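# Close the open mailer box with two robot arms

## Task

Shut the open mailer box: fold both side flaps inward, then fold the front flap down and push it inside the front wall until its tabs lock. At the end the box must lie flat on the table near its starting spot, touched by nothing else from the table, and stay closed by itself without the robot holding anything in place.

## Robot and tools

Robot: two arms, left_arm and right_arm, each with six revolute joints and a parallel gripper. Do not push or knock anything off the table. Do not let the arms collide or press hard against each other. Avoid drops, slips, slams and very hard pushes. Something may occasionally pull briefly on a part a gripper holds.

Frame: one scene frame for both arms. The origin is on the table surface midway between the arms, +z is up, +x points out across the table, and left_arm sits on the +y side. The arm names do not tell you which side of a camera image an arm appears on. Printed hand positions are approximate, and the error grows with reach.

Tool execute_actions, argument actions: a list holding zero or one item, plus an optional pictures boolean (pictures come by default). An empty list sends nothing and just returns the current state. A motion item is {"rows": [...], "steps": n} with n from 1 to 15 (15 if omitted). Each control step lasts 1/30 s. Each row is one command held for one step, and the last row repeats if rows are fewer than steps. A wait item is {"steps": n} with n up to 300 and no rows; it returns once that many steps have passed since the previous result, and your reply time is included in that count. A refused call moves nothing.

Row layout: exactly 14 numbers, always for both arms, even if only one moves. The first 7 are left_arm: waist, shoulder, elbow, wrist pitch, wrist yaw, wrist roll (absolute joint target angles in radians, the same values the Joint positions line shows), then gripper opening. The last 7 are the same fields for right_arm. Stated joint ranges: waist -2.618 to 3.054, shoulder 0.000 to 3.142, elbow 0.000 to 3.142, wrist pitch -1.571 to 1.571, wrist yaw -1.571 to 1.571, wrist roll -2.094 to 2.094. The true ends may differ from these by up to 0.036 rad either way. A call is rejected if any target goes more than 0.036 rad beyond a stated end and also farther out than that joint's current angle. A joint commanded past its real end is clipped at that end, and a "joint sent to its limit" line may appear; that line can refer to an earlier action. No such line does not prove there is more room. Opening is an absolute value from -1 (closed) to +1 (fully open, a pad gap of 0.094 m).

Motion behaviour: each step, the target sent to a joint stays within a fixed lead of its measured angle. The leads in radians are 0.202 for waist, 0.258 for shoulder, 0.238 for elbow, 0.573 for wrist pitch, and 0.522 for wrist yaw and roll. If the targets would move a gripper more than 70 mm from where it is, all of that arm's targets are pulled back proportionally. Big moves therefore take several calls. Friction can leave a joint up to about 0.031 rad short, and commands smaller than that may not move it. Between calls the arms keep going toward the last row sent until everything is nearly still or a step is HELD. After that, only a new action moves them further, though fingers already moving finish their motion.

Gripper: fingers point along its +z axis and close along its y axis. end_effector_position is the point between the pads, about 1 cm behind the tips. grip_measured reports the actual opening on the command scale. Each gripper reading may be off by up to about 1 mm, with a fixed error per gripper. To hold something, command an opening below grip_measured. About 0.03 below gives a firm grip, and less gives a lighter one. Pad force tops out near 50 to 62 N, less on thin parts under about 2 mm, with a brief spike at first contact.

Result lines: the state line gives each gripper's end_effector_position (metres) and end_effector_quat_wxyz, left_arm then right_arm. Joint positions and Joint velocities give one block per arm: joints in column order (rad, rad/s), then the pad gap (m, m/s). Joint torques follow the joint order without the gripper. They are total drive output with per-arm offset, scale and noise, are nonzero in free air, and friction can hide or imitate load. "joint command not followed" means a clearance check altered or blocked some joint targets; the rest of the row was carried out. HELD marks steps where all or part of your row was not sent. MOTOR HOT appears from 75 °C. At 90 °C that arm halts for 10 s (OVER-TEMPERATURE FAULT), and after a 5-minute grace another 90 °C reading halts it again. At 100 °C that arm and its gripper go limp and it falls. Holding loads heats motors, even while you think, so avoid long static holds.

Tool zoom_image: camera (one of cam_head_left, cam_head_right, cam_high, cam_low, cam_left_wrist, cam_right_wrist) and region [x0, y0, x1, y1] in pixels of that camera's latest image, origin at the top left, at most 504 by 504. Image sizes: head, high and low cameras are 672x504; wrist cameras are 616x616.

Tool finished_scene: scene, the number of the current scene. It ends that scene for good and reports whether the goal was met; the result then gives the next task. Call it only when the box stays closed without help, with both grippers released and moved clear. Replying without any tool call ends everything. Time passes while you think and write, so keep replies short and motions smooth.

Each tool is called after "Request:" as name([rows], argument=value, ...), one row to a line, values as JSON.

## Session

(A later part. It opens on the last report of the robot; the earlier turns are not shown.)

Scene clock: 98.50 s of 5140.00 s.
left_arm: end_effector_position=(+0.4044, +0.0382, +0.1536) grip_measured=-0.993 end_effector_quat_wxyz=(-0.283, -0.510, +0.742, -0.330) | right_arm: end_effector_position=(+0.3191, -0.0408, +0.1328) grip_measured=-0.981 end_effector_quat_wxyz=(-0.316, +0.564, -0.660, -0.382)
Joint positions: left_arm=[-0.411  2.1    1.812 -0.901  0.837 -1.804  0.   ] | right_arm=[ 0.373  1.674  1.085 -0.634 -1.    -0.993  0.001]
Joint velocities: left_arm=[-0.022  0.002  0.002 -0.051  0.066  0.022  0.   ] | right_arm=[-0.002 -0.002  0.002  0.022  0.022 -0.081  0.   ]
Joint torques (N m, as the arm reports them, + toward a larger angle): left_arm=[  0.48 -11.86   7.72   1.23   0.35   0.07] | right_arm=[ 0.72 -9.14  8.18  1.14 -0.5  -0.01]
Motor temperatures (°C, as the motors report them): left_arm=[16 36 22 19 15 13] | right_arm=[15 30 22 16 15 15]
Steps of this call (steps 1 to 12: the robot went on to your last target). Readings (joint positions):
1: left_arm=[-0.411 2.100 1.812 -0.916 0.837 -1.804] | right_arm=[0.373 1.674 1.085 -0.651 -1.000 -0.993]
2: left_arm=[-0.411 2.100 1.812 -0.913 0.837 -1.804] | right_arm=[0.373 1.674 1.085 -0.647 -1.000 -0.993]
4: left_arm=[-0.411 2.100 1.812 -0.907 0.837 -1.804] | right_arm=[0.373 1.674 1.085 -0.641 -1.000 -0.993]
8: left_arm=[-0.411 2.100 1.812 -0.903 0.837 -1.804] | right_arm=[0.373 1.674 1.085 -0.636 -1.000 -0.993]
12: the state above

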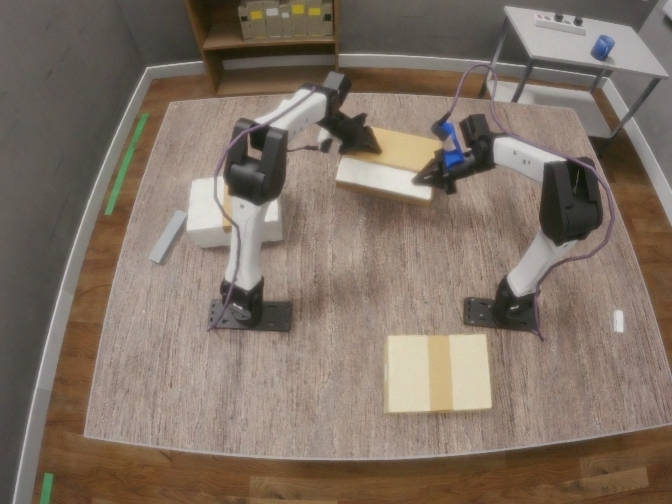

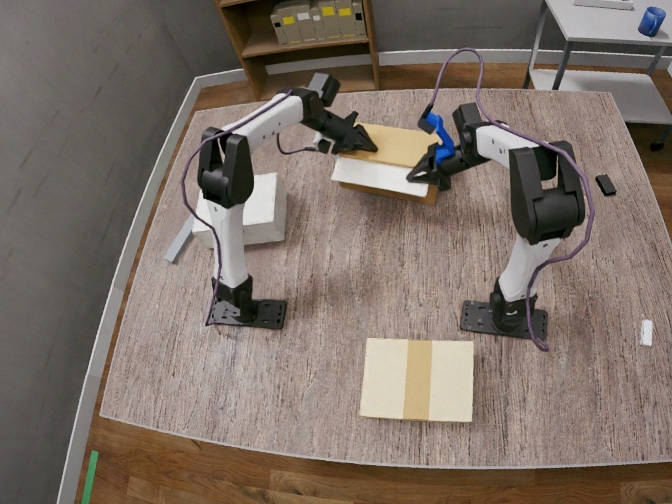

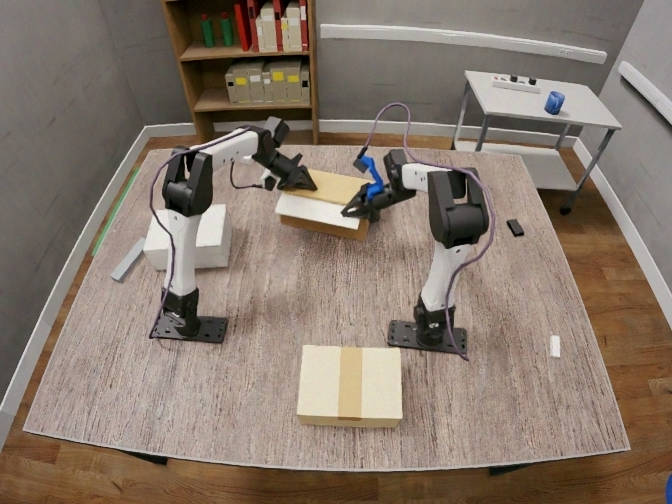

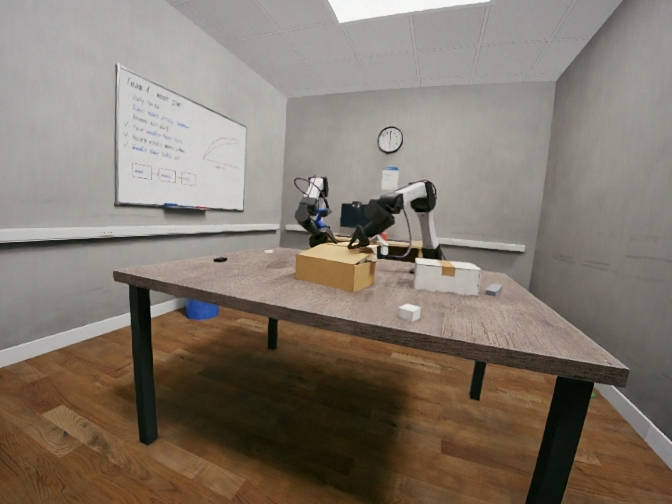

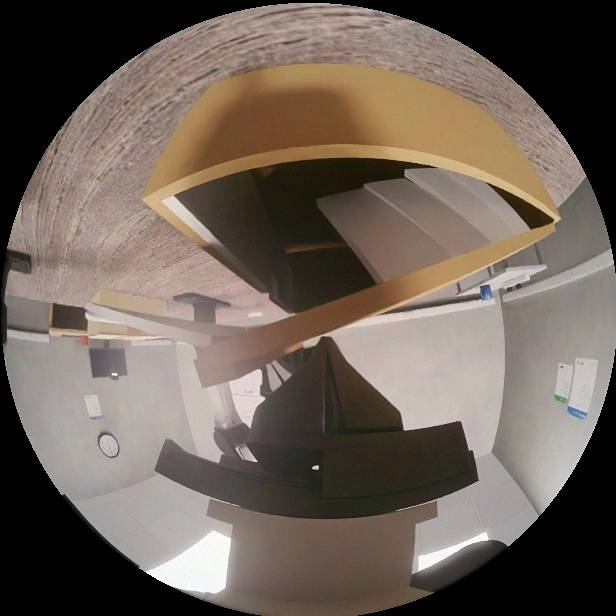

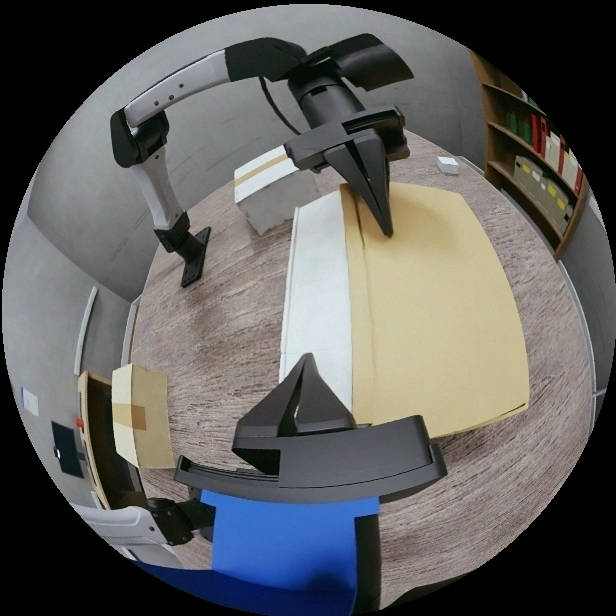

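Request:
execute_actions([
  {"rows":[[-0.41,2.10,1.78,-0.86,0.75,-1.8,-1,0.38,1.66,1.05,-0.58,-1,-1,-1],[-0.42,2.10,1.77,-0.85,0.72,-1.8,-1,0.38,1.66,1.02,-0.55,-1,-1,-1],[-0.43,2.10,1.76,-0.85,0.7,-1.8,-1,0.385,1.66,0.99,-0.52,-1,-1,-1],[-0.44,2.10,1.75,-0.85,0.7,-1.8,-1,0.39,1.66,0.96,-0.49,-1,-1,-1],[-0.44,2.10,1.75,-0.85,0.7,-1.8,-1,0.39,1.66,0.93,-0.46,-1,-1,-1],[-0.44,2.10,1.75,-0.85,0.7,-1.8,-1,0.39,1.67,0.9,-0.44,-1,-1,-1],[-0.44,2.10,1.75,-0.85,0.7,-1.8,-1,0.39,1.68,0.87,-0.42,-1,-1,-1]],"steps":15},
], pictures=false)

Request:
execute_actions([
  {"steps":12},
])

Scene clock: 107.43 s of 5140.00 s.
left_arm: end_effector_position=(+0.4053, +0.0384, +0.1319) grip_measured=-0.993 end_effector_quat_wxyz=(-0.243, -0.519, +0.758, -0.311) | right_arm: end_effector_position=(+0.2918, -0.0442, +0.0865) grip_measured=-0.981 end_effector_quat_wxyz=(-0.307, +0.563, -0.661, -0.389)
Joint positions: left_arm=[-0.436  2.099  1.769 -0.859  0.735 -1.804  0.   ] | right_arm=[ 0.381  1.673  0.881 -0.454 -1.005 -0.993  0.001]
Joint velocities: left_arm=[-0.002 -0.007  0.002 -0.007  0.066 -0.007  0.   ] | right_arm=[ 0.007  0.007 -0.007  0.066 -0.007 -0.007 -0.   ]
Joint torques (N m, as the arm reports them, + toward a larger angle): left_arm=[ -0.04 -11.82   7.     1.21   0.05   0.07] | right_arm=[ 0.82 -6.84  6.82  1.21 -0.43 -0.01]
Motor temperatures (°C, as the motors report them): left_arm=[16 37 22 19 15 13] | right_arm=[15 29 22 16 15 15]
Steps of this call (steps 1 to 30: the robot went on to your last target; steps 31 to 90: nothing new was sent; then 5.43 s passed at rest; steps 91 to 105: all 15 steps of this action). Readings (joint positions):
91: left_arm=[-0.411 2.100 1.810 -0.896 0.828 -1.804] | right_arm=[0.373 1.674 1.081 -0.626 -1.000 -0.993]
92: left_arm=[-0.411 2.100 1.806 -0.888 0.813 -1.804] | right_arm=[0.373 1.673 1.071 -0.610 -1.000 -0.993]
94: left_arm=[-0.415 2.100 1.791 -0.871 0.780 -1.804] | right_arm=[0.374 1.669 1.029 -0.568 -1.001 -0.993]
98: left_arm=[-0.431 2.100 1.769 -0.866 0.741 -1.804] | right_arm=[0.380 1.669 0.910 -0.495 -1.001 -0.993]
105: the state above

Scene clock: 107.83 s of 5140.00 s.
left_arm: end_effector_position=(+0.4060, +0.0383, +0.1319) grip_measured=-0.993 end_effector_quat_wxyz=(-0.242, -0.519, +0.758, -0.312) | right_arm: end_effector_position=(+0.2932, -0.0436, +0.0873) grip_measured=-0.981 end_effector_quat_wxyz=(-0.311, +0.564, -0.659, -0.388)
Joint positions: left_arm=[-0.436  2.099  1.769 -0.856  0.733 -1.804  0.   ] | right_arm=[ 0.381  1.673  0.881 -0.444 -1.007 -0.993  0.001]
Joint velocities: left_arm=[-0.017  0.002  0.002  0.051 -0.022 -0.022  0.   ] | right_arm=[-0.027  0.017  0.007 -0.022  0.022 -0.022 -0.001]
Joint torques (N m, as the arm reports them, + toward a larger angle): left_arm=[ -0.04 -11.83   7.03   1.23   0.07   0.07] | right_arm=[ 0.83 -6.87  6.85  1.22 -0.44 -0.01]
Motor temperatures (°C, as the motors report them): left_arm=[16 37 22 19 15 13] | right_arm=[15 29 22 16 15 15]
Steps of this call (steps 1 to 12: the robot went on to your last target). Readings (joint positions):
1: left_arm=[-0.436 2.099 1.769 -0.859 0.735 -1.804] | right_arm=[0.381 1.673 0.881 -0.452 -1.005 -0.993]
2: left_arm=[-0.436 2.099 1.769 -0.859 0.735 -1.804] | right_arm=[0.381 1.673 0.881 -0.450 -1.006 -0.993]
4: left_arm=[-0.436 2.099 1.769 -0.858 0.735 -1.804] | right_arm=[0.381 1.673 0.881 -0.448 -1.006 -0.993]
8: left_arm=[-0.436 2.099 1.769 -0.857 0.733 -1.804] | right_arm=[0.381 1.673 0.881 -0.446 -1.007 -0.993]
12: the state above

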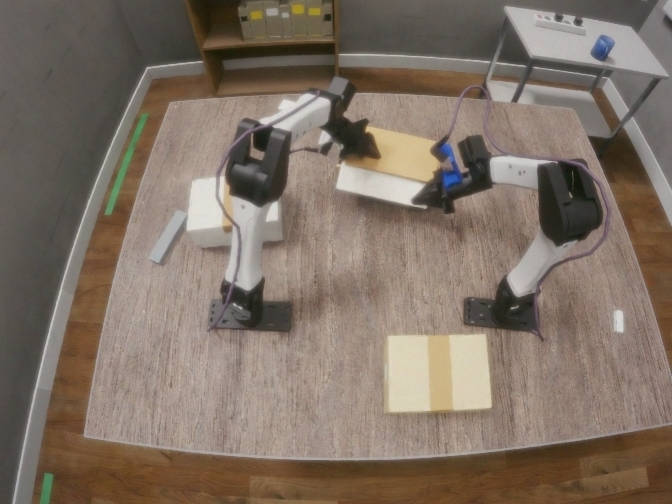

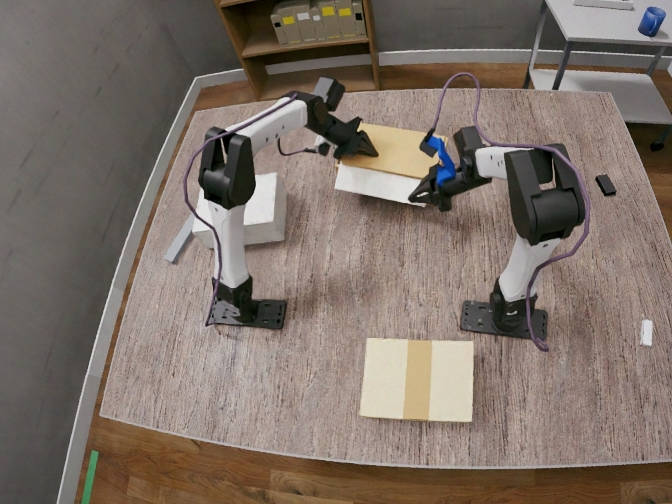

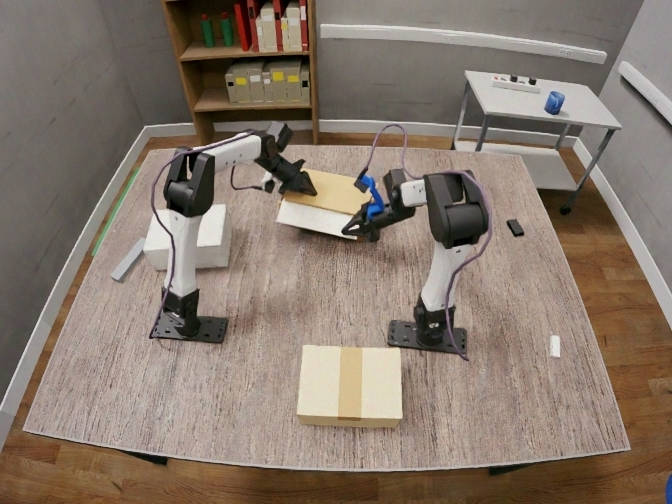

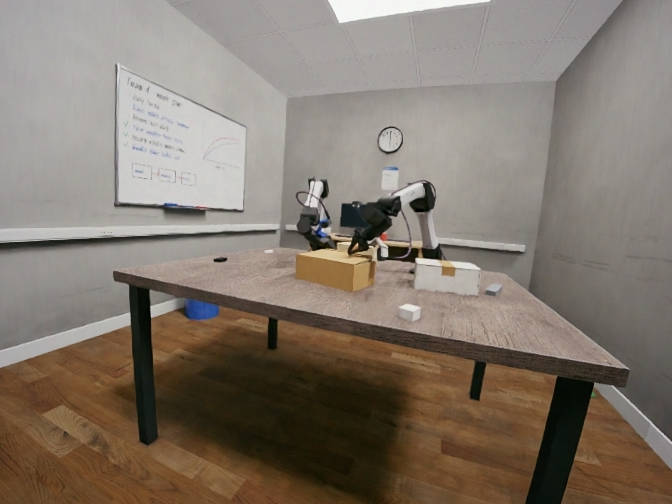

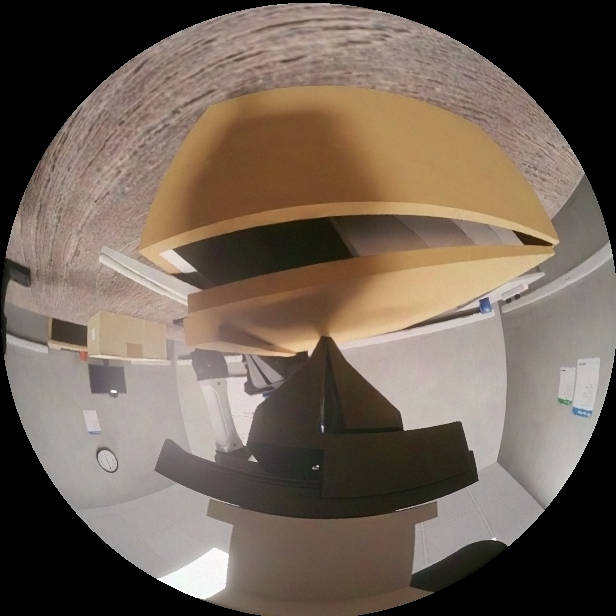

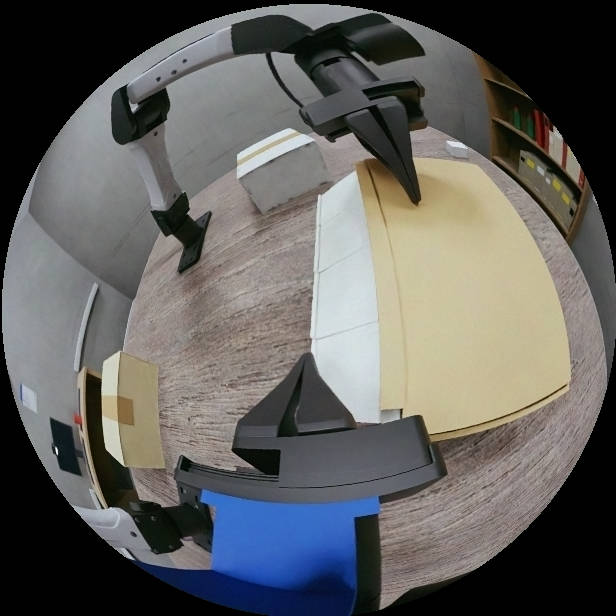

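Request:
execute_actions([
  {"rows":[[-0.445,2.08,1.75,-0.87,0.72,-1.8,-1,0.39,1.68,0.87,-0.42,-1,-1,-1],[-0.45,2.06,1.75,-0.89,0.72,-1.8,-1,0.39,1.68,0.87,-0.42,-1,-1,-1],[-0.455,2.04,1.745,-0.91,0.72,-1.8,-1,0.39,1.69,0.87,-0.40,-1,-1,-1],[-0.46,2.03,1.74,-0.92,0.72,-1.8,-1,0.39,1.70,0.88,-0.38,-1,-1,-1],[-0.46,2.03,1.74,-0.92,0.72,-1.8,-1,0.38,1.71,0.89,-0.36,-1,-1,-1],[-0.46,2.03,1.74,-0.92,0.72,-1.8,-1,0.38,1.72,0.9,-0.34,-1,-1,-1],[-0.46,2.03,1.74,-0.92,0.72,-1.8,-1,0.37,1.73,0.9,-0.32,-1,-1,-1],[-0.46,2.03,1.74,-0.92,0.72,-1.8,-1,0.37,1.74,0.9,-0.30,-1,-1,-1]],"steps":15},
], pictures=false)

Request:
execute_actions([
  {"steps":12},
])

Scene clock: 109.90 s of 5140.00 s.
left_arm: end_effector_position=(+0.3895, +0.0367, +0.1560) grip_measured=-0.993 end_effector_quat_wxyz=(-0.240, -0.509, +0.764, -0.316) | right_arm: end_effector_position=(+0.3085, -0.0399, +0.0786) grip_measured=-0.981 end_effector_quat_wxyz=(-0.335, +0.572, -0.646, -0.378)
Joint positions: left_arm=[-0.455  2.03   1.758 -0.897  0.73  -1.804  0.   ] | right_arm=[ 0.38   1.725  0.881 -0.331 -1.011 -0.993  0.001]
Joint velocities: left_arm=[-0.007  0.002 -0.007 -0.007  0.051 -0.037 -0.   ] | right_arm=[-0.007 -0.007 -0.012  0.11   0.037  0.007 -0.001]
Joint torques (N m, as the arm reports them, + toward a larger angle): left_arm=[ -0.04 -11.37   7.24   0.94   0.26   0.07] | right_arm=[-0.29 -6.72  9.72  1.23 -0.38  0.  ]
Motor temperatures (°C, as the motors report them): left_arm=[16 37 22 19 15 13] | right_arm=[15 29 22 16 15 15]
Steps of this call (steps 1 to 30: the robot went on to your last target; steps 31 to 47: nothing new was sent; steps 48 to 62: all 15 steps of this action). Readings (joint positions):
48: left_arm=[-0.436 2.098 1.769 -0.856 0.733 -1.804] | right_arm=[0.381 1.673 0.881 -0.443 -1.007 -0.993]
49: left_arm=[-0.436 2.094 1.769 -0.857 0.732 -1.804] | right_arm=[0.381 1.673 0.881 -0.441 -1.007 -0.993]
51: left_arm=[-0.440 2.076 1.762 -0.868 0.730 -1.804] | right_arm=[0.381 1.674 0.881 -0.431 -1.007 -0.993]
55: left_arm=[-0.453 2.036 1.758 -0.889 0.730 -1.804] | right_arm=[0.381 1.700 0.881 -0.383 -1.013 -0.993]
62: the state above

Scene clock: 110.30 s of 5140.00 s.
left_arm: end_effector_position=(+0.3890, +0.0369, +0.1558) grip_measured=-0.993 end_effector_quat_wxyz=(-0.240, -0.509, +0.764, -0.314) | right_arm: end_effector_position=(+0.3104, -0.0397, +0.0790) grip_measured=-0.981 end_effector_quat_wxyz=(-0.339, +0.574, -0.644, -0.375)
Joint positions: left_arm=[-0.455  2.03   1.758 -0.9    0.73  -1.804  0.   ] | right_arm=[ 0.38   1.725  0.881 -0.32  -1.009 -0.993  0.001]
Joint velocities: left_arm=[-0.007  0.007 -0.012 -0.037 -0.095  0.066 -0.   ] | right_arm=[-0.002 -0.007 -0.002  0.081  0.007 -0.007 -0.   ]
Joint torques (N m, as the arm reports them, + toward a larger angle): left_arm=[ -0.06 -11.34   7.12   0.96   0.27   0.07] | right_arm=[-0.31 -6.74  9.81  1.31 -0.41  0.  ]
Motor temperatures (°C, as the motors report them): left_arm=[16 37 22 19 15 13] | right_arm=[15 29 22 16 15 15]
Steps of this call (steps 1 to 12: the robot went on to your last target). Readings (joint positions):
1: left_arm=[-0.455 2.030 1.758 -0.897 0.730 -1.804] | right_arm=[0.380 1.725 0.881 -0.329 -1.011 -0.993]
2: left_arm=[-0.455 2.030 1.758 -0.898 0.730 -1.804] | right_arm=[0.380 1.725 0.881 -0.327 -1.010 -0.993]
4: left_arm=[-0.455 2.030 1.758 -0.899 0.730 -1.804] | right_arm=[0.380 1.725 0.881 -0.324 -1.010 -0.993]
8: left_arm=[-0.455 2.030 1.758 -0.900 0.730 -1.804] | right_arm=[0.380 1.725 0.881 -0.321 -1.009 -0.993]
12: the state above

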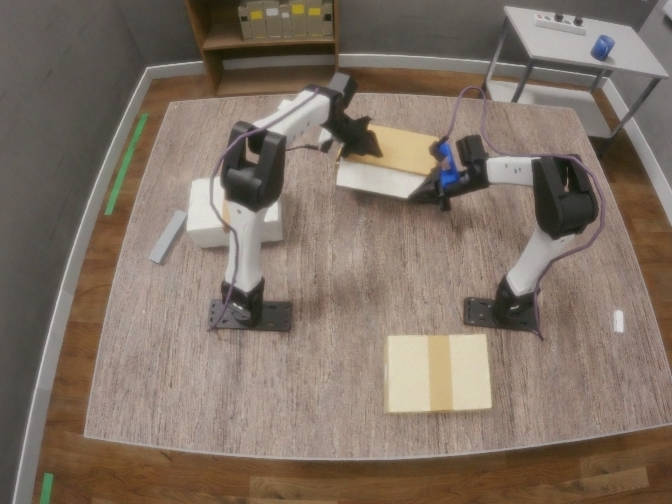

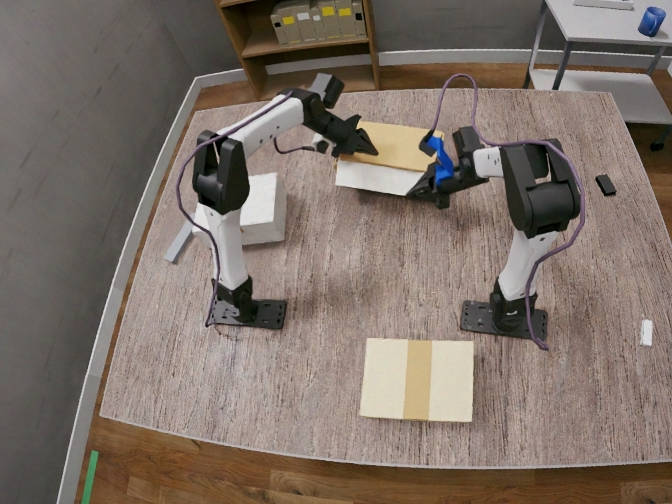

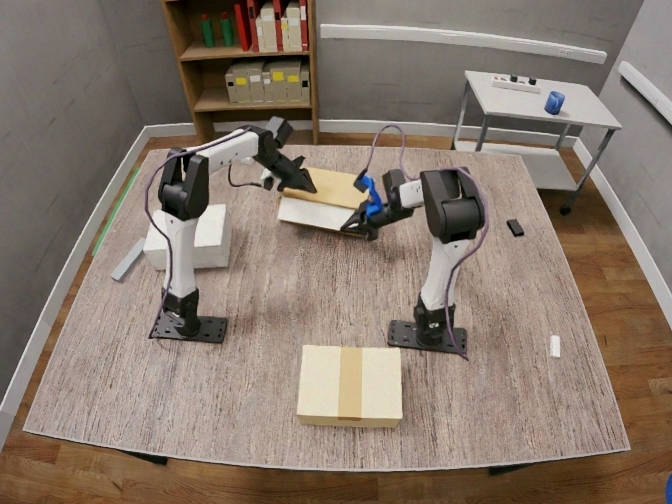

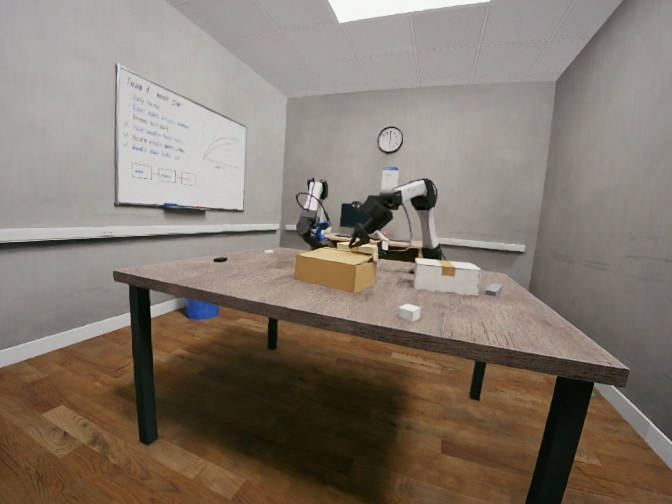

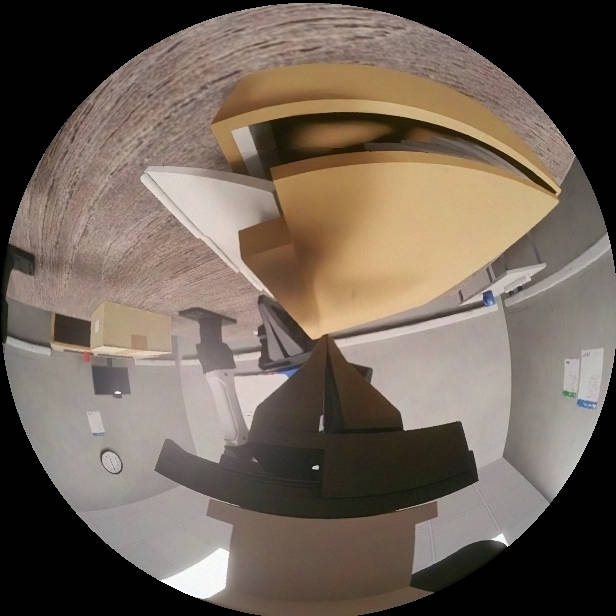

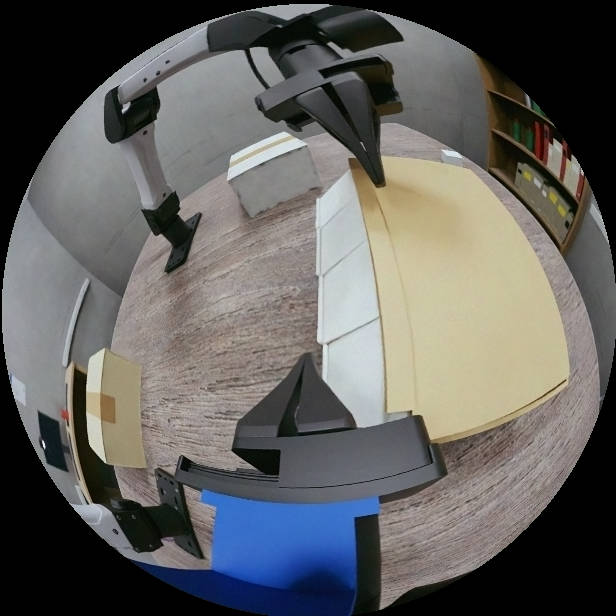

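Request:
execute_actions([
  {"rows":[[-0.46,2.02,1.76,-0.92,0.72,-1.8,-1,0.375,1.72,0.92,-0.36,-1,-1,-1],[-0.46,2.02,1.78,-0.92,0.72,-1.8,-1,0.375,1.71,0.95,-0.41,-1,-1,-1],[-0.46,2.01,1.8,-0.92,0.72,-1.8,-1,0.375,1.70,0.98,-0.45,-1,-1,-1],[-0.46,2.01,1.82,-0.92,0.72,-1.8,-1,0.375,1.70,1.01,-0.49,-1,-1,-1],[-0.46,2.01,1.82,-0.92,0.72,-1.8,-1,0.375,1.70,1.05,-0.53,-1,-1,-1],[-0.46,2.01,1.82,-0.92,0.72,-1.8,-1,0.375,1.70,1.09,-0.57,-1,-1,-1],[-0.46,2.01,1.82,-0.92,0.72,-1.8,-1,0.375,1.70,1.13,-0.6,-1,-1,-1],[-0.46,2.01,1.82,-0.92,0.72,-1.8,-1,0.375,1.70,1.17,-0.63,-1,-1,-1],[-0.46,2.01,1.82,-0.92,0.72,-1.8,-1,0.375,1.70,1.21,-0.66,-1,-1,-1],[-0.46,2.01,1.82,-0.92,0.72,-1.8,-1,0.375,1.70,1.24,-0.69,-1,-1,-1]],"steps":15},
], pictures=false)

Request:
execute_actions([
  {"rows":[[-0.4,2.0,1.84,-0.92,0.8,-1.8,-1,0.375,1.70,1.24,-0.69,-1,-1,-1],[-0.33,2.0,1.84,-0.92,0.9,-1.8,-1,0.375,1.70,1.24,-0.69,-1,-1,-1],[-0.26,2.0,1.84,-0.92,1.0,-1.8,-1,0.375,1.70,1.24,-0.69,-1,-1,-1],[-0.19,2.0,1.84,-0.92,1.1,-1.7,-1,0.375,1.70,1.24,-0.69,-1,-1,-1],[-0.12,2.0,1.84,-0.92,1.2,-1.6,-1,0.375,1.70,1.24,-0.69,-1,-1,-1],[-0.05,2.0,1.84,-0.9,1.3,-1.4,-0.8,0.375,1.70,1.24,-0.69,-1,-1,-1],[0.02,2.03,1.82,-0.88,1.4,-1.2,-0.6,0.375,1.70,1.24,-0.69,-1,-1,-1],[0.05,2.07,1.8,-0.86,1.5,-1.0,-0.4,0.375,1.70,1.24,-0.69,-1,-1,-1],[0.05,2.11,1.77,-0.84,1.5,-0.8,-0.3,0.375,1.70,1.24,-0.69,-1,-1,-1],[0.05,2.15,1.74,-0.83,1.5,-0.6,-0.3,0.375,1.70,1.24,-0.69,-1,-1,-1],[0.05,2.19,1.7,-0.83,1.5,-0.6,-0.3,0.375,1.70,1.24,-0.69,-1,-1,-1],[0.05,2.23,1.66,-0.83,1.5,-0.6,-0.3,0.375,1.70,1.24,-0.69,-1,-1,-1]],"steps":15},
], pictures=false)

Request:
execute_actions([
  {"steps":30},
])

Scene clock: 114.17 s of 5140.00 s.
left_arm: end_effector_position=(+0.3956, +0.0337, +0.1809) grip_measured=-0.993 end_effector_quat_wxyz=(-0.226, -0.497, +0.766, -0.339) | right_arm: end_effector_position=(+0.3524, -0.0299, +0.1721) grip_measured=-0.981 end_effector_quat_wxyz=(-0.367, +0.585, -0.629, -0.357)
Joint positions: left_arm=[-0.455  2.013  1.813 -0.91   0.729 -1.804  0.   ] | right_arm=[ 0.38   1.699  1.235 -0.624 -1.005 -0.993  0.001]
Joint velocities: left_arm=[ 0.007  0.022  0.002  0.007 -0.022 -0.051 -0.   ] | right_arm=[ 0.002 -0.022 -0.007 -0.256 -0.051  0.007 -0.001]
Joint torques (N m, as the arm reports them, + toward a larger angle): left_arm=[ -0.07 -11.62   9.74   1.17   0.27   0.08] | right_arm=[-0.07 -8.42  9.71  0.96 -0.41  0.  ]
Motor temperatures (°C, as the motors report them): left_arm=[16 37 22 19 15 13] | right_arm=[15 28 22 17 15 15]
Steps of this call (steps 1 to 30: the robot went on to your last target; steps 31 to 90: nothing new was sent; then 0.37 s passed at rest; steps 91 to 105: all 15 steps of this action). Readings (joint positions):
91: left_arm=[-0.455 2.030 1.758 -0.900 0.730 -1.804] | right_arm=[0.380 1.725 0.884 -0.327 -1.009 -0.993]
92: left_arm=[-0.455 2.030 1.759 -0.901 0.730 -1.804] | right_arm=[0.380 1.725 0.895 -0.345 -1.008 -0.993]
94: left_arm=[-0.455 2.030 1.775 -0.908 0.729 -1.804] | right_arm=[0.380 1.725 0.937 -0.397 -1.006 -0.993]
98: left_arm=[-0.455 2.019 1.808 -0.910 0.729 -1.804] | right_arm=[0.380 1.725 1.084 -0.514 -1.006 -0.993]
105: the state above

Scene clock: 114.67 s of 5140.00 s.
left_arm: end_effector_position=(+0.4810, +0.2171, +0.1726) grip_measured=-0.302 end_effector_quat_wxyz=(-0.167, -0.285, +0.707, -0.625) | right_arm: end_effector_position=(+0.3449, -0.0318, +0.1681) grip_measured=-0.981 end_effector_quat_wxyz=(-0.347, +0.578, -0.640, -0.368)
Joint positions: left_arm=[ 0.095  2.179  1.705 -0.823  1.402 -0.921  0.033] | right_arm=[ 0.38   1.699  1.235 -0.676 -1.004 -0.993  0.001]
Joint velocities: left_arm=[-0.198  0.945 -0.676 -0.022  0.462  2.088  0.001] | right_arm=[ 0.002 -0.007  0.002 -0.007  0.007  0.037 -0.001]
Joint torques (N m, as the arm reports them, + toward a larger angle): left_arm=[ -2.59 -12.83   8.     0.86   0.85   0.13] | right_arm=[-0.02 -8.51  9.55  0.98 -0.45  0.  ]
Motor temperatures (°C, as the motors report them): left_arm=[16 37 22 19 15 13] | right_arm=[15 28 22 17 15 15]
Steps of this call (steps 1 to 15: all 15 steps of this action). Readings (joint positions):
1: left_arm=[-0.451 2.013 1.815 -0.911 0.740 -1.804] | right_arm=[0.380 1.699 1.235 -0.634 -1.005 -0.993]
2: left_arm=[-0.436 2.013 1.818 -0.911 0.770 -1.804] | right_arm=[0.380 1.699 1.235 -0.644 -1.004 -0.993]
4: left_arm=[-0.365 2.013 1.824 -0.911 0.867 -1.791] | right_arm=[0.380 1.699 1.235 -0.657 -1.004 -0.993]
8: left_arm=[-0.128 2.018 1.826 -0.899 1.129 -1.536] | right_arm=[0.380 1.699 1.235 -0.670 -1.004 -0.993]
15: the state above

Scene clock: 115.67 s of 5140.00 s.
left_arm: end_effector_position=(+0.4639, +0.1934, +0.1499) grip_measured=-0.302 end_effector_quat_wxyz=(-0.139, -0.180, +0.712, -0.664) | right_arm: end_effector_position=(+0.3448, -0.0318, +0.1680) grip_measured=-0.981 end_effector_quat_wxyz=(-0.347, +0.578, -0.641, -0.368)
Joint positions: left_arm=[ 0.047  2.236  1.654 -0.836  1.491 -0.607  0.033] | right_arm=[ 0.38   1.699  1.235 -0.677 -1.004 -0.993  0.001]
Joint velocities: left_arm=[-0.007 -0.007 -0.002  0.022  0.022  0.037  0.001] | right_arm=[-0.002 -0.022 -0.002  0.066 -0.022 -0.007 -0.001]
Joint torques (N m, as the arm reports them, + toward a larger angle): left_arm=[  0.64 -12.76   8.55   0.73   0.74   0.14] | right_arm=[-0.02 -8.55  9.52  1.02 -0.45  0.  ]
Motor temperatures (°C, as the motors report them): left_arm=[16 37 22 19 15 13] | right_arm=[15 28 22 17 15 15]
Steps of this call (steps 1 to 30: the robot went on to your last target). Readings (joint positions):
1: left_arm=[0.087 2.209 1.685 -0.824 1.415 -0.858] | right_arm=[0.380 1.699 1.235 -0.676 -1.004 -0.993]
2: left_arm=[0.077 2.232 1.670 -0.827 1.425 -0.808] | right_arm=[0.380 1.699 1.235 -0.676 -1.004 -0.993]
4: left_arm=[0.058 2.254 1.655 -0.834 1.440 -0.737] | right_arm=[0.380 1.699 1.235 -0.677 -1.004 -0.993]
8: left_arm=[0.047 2.243 1.654 -0.836 1.470 -0.660] | right_arm=[0.380 1.699 1.235 -0.677 -1.004 -0.993]
30: the state above

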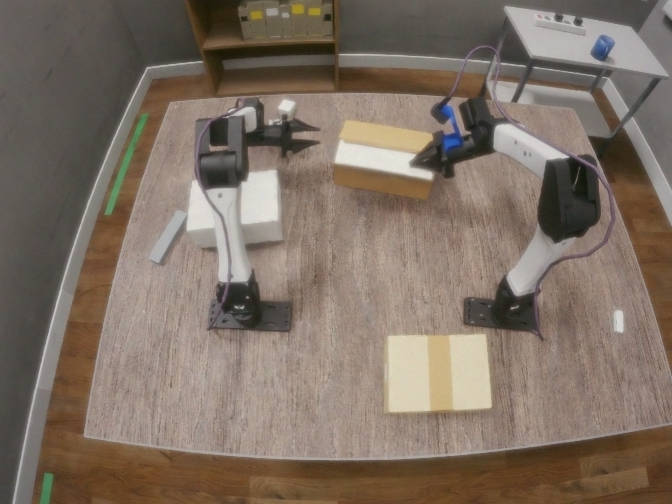

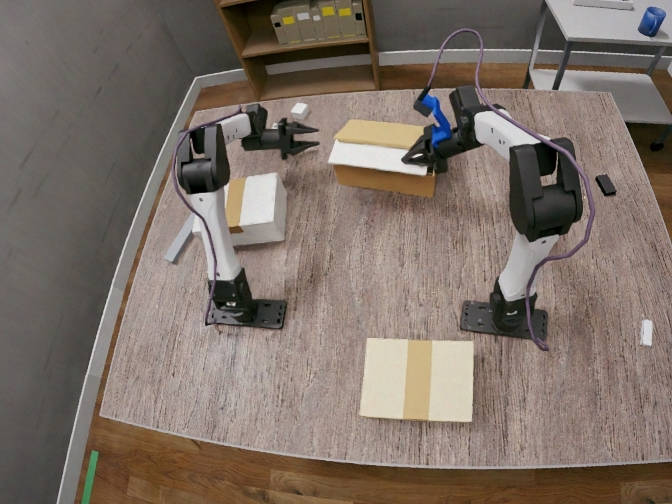

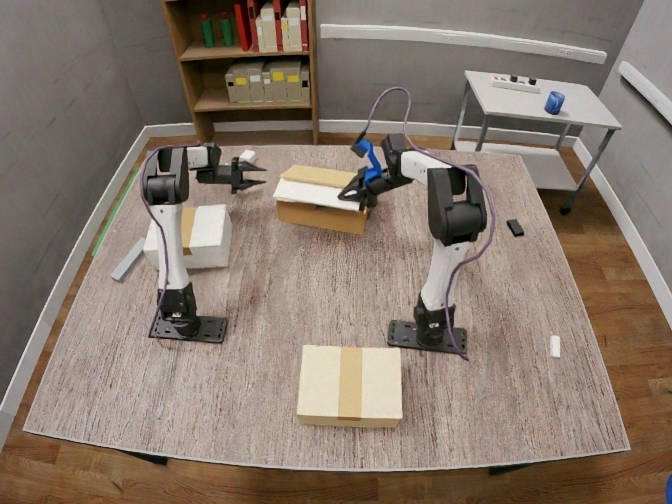

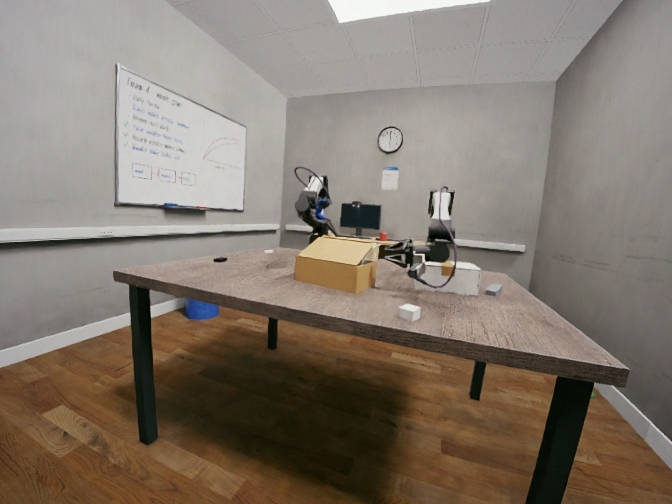

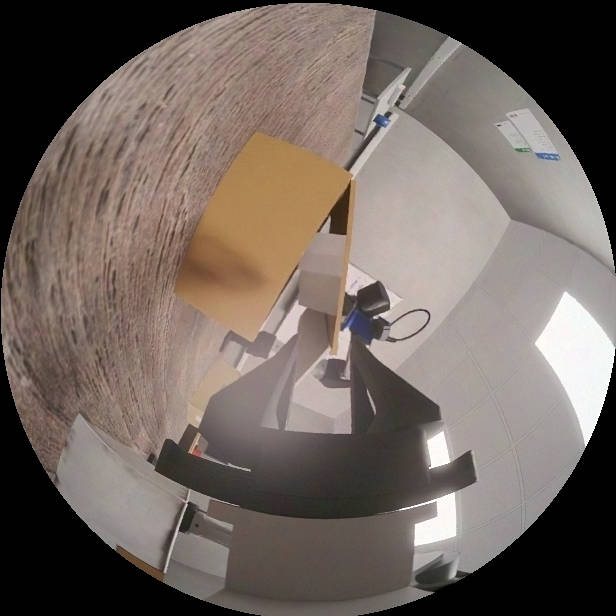

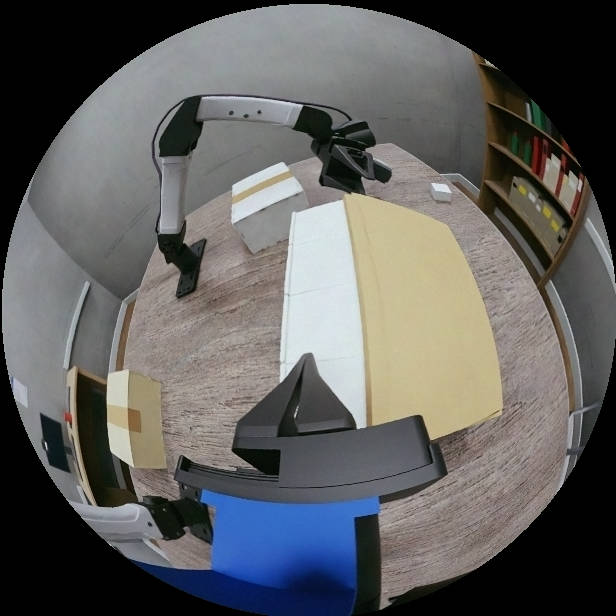

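Request:
execute_actions([
  {"rows":[[0.04,2.2,1.64,-0.84,1.5,-0.55,-0.2,0.375,1.70,1.24,-0.69,-1,-1,-1],[0.03,2.17,1.62,-0.85,1.5,-0.55,-0.2,0.375,1.70,1.24,-0.69,-1,-1,-1],[0.01,2.14,1.6,-0.86,1.5,-0.55,-0.2,0.375,1.70,1.24,-0.69,-1,-1,-1],[-0.01,2.12,1.58,-0.87,1.5,-0.55,-0.2,0.375,1.70,1.24,-0.69,-1,-1,-1],[-0.03,2.10,1.56,-0.87,1.5,-0.55,-0.2,0.375,1.70,1.24,-0.69,-1,-1,-1]],"steps":15},
])

Scene clock: 117.60 s of 5140.00 s.
left_arm: end_effector_position=(+0.4274, +0.1585, +0.1891) grip_measured=-0.202 end_effector_quat_wxyz=(-0.134, -0.114, +0.723, -0.668) | right_arm: end_effector_position=(+0.3447, -0.0318, +0.1680) grip_measured=-0.981 end_effector_quat_wxyz=(-0.347, +0.578, -0.641, -0.368)
Joint positions: left_arm=[-0.036  2.094  1.579 -0.853  1.499 -0.559  0.038] | right_arm=[ 0.38   1.699  1.235 -0.678 -1.004 -0.993  0.001]
Joint velocities: left_arm=[ 0.012  0.002 -0.022 -0.022  0.022  0.007  0.001] | right_arm=[-0.007 -0.002  0.017 -0.022 -0.022  0.066  0.001]
Joint torques (N m, as the arm reports them, + toward a larger angle): left_arm=[  1.01 -10.95   6.5    0.58   0.65   0.14] | right_arm=[-0.01 -8.56  9.53  1.02 -0.45  0.  ]
Motor temperatures (°C, as the motors report them): left_arm=[16 38 22 19 15 13] | right_arm=[15 28 23 17 15 15]
Steps of this call (steps 1 to 15: the robot went on to your last target; steps 16 to 43: nothing new was sent; steps 44 to 58: all 15 steps of this action). Readings (joint positions):
44: left_arm=[0.047 2.234 1.654 -0.836 1.491 -0.599] | right_arm=[0.380 1.699 1.235 -0.678 -1.004 -0.993]
45: left_arm=[0.046 2.227 1.649 -0.835 1.491 -0.591] | right_arm=[0.380 1.699 1.235 -0.678 -1.004 -0.993]
47: left_arm=[0.037 2.188 1.620 -0.838 1.491 -0.579] | right_arm=[0.380 1.699 1.235 -0.678 -1.004 -0.993]
51: left_arm=[-0.020 2.107 1.585 -0.851 1.494 -0.566] | right_arm=[0.380 1.699 1.235 -0.678 -1.004 -0.993]
58: the state above

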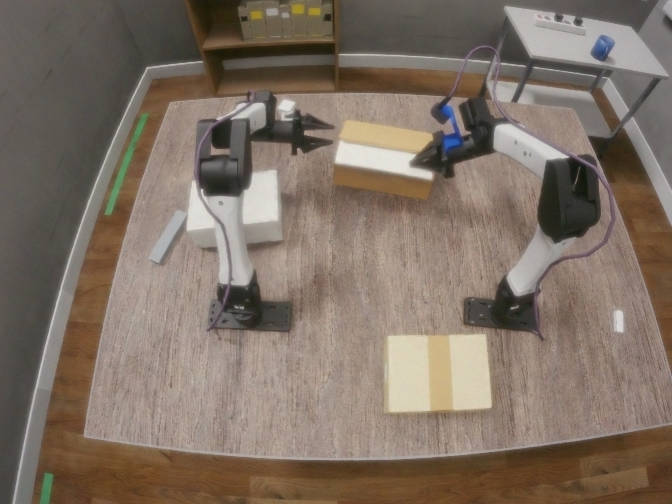

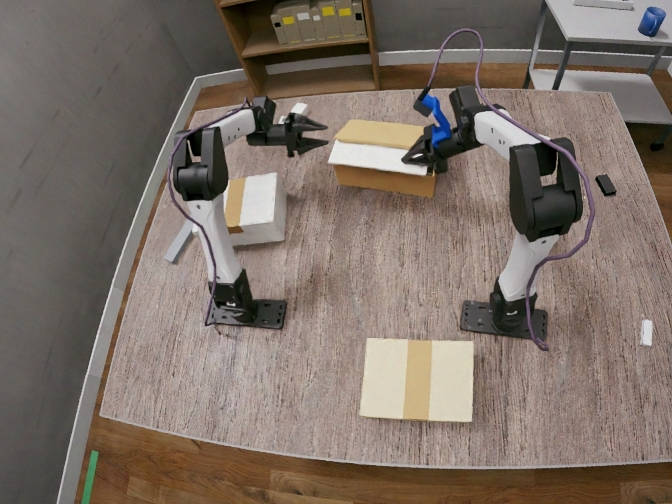

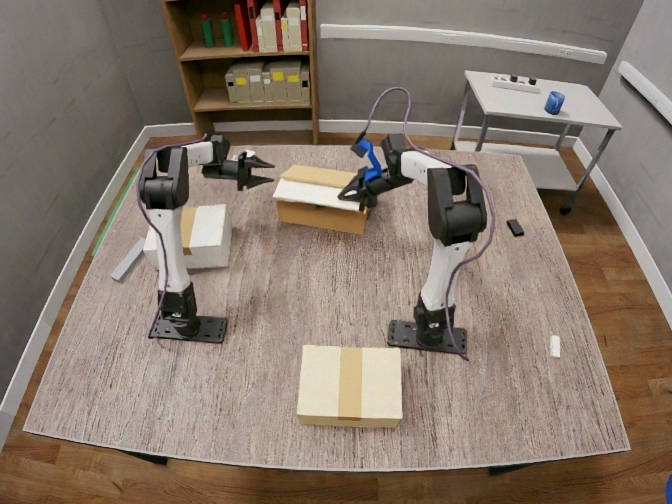

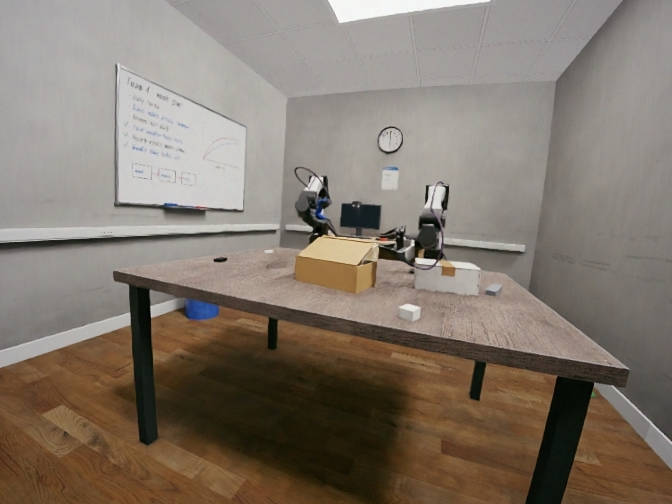

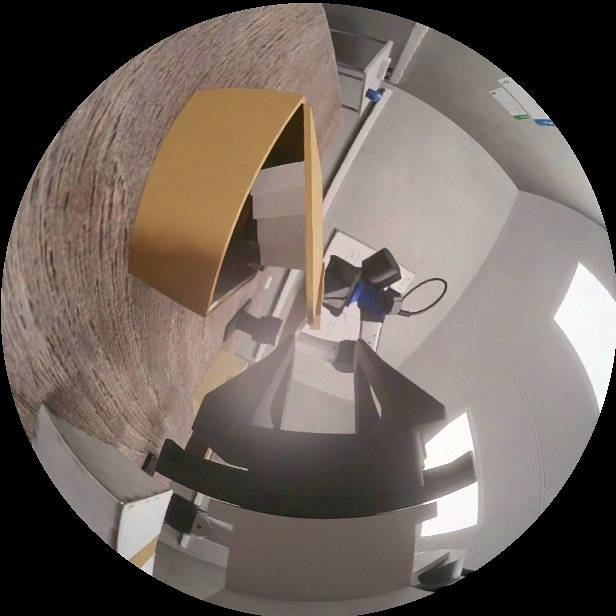

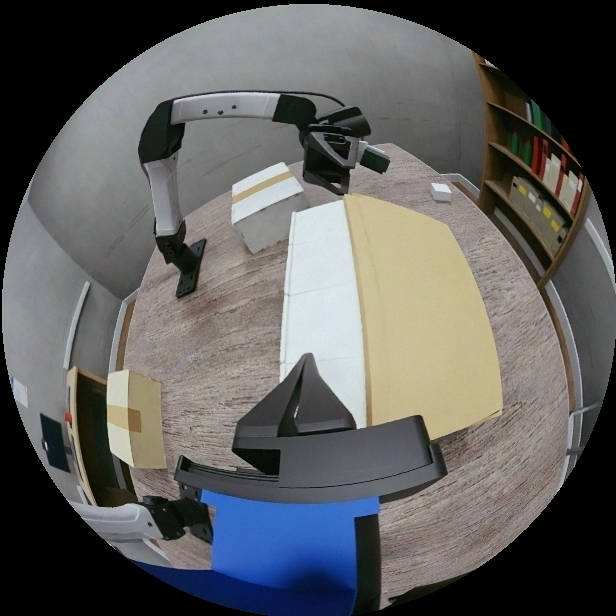

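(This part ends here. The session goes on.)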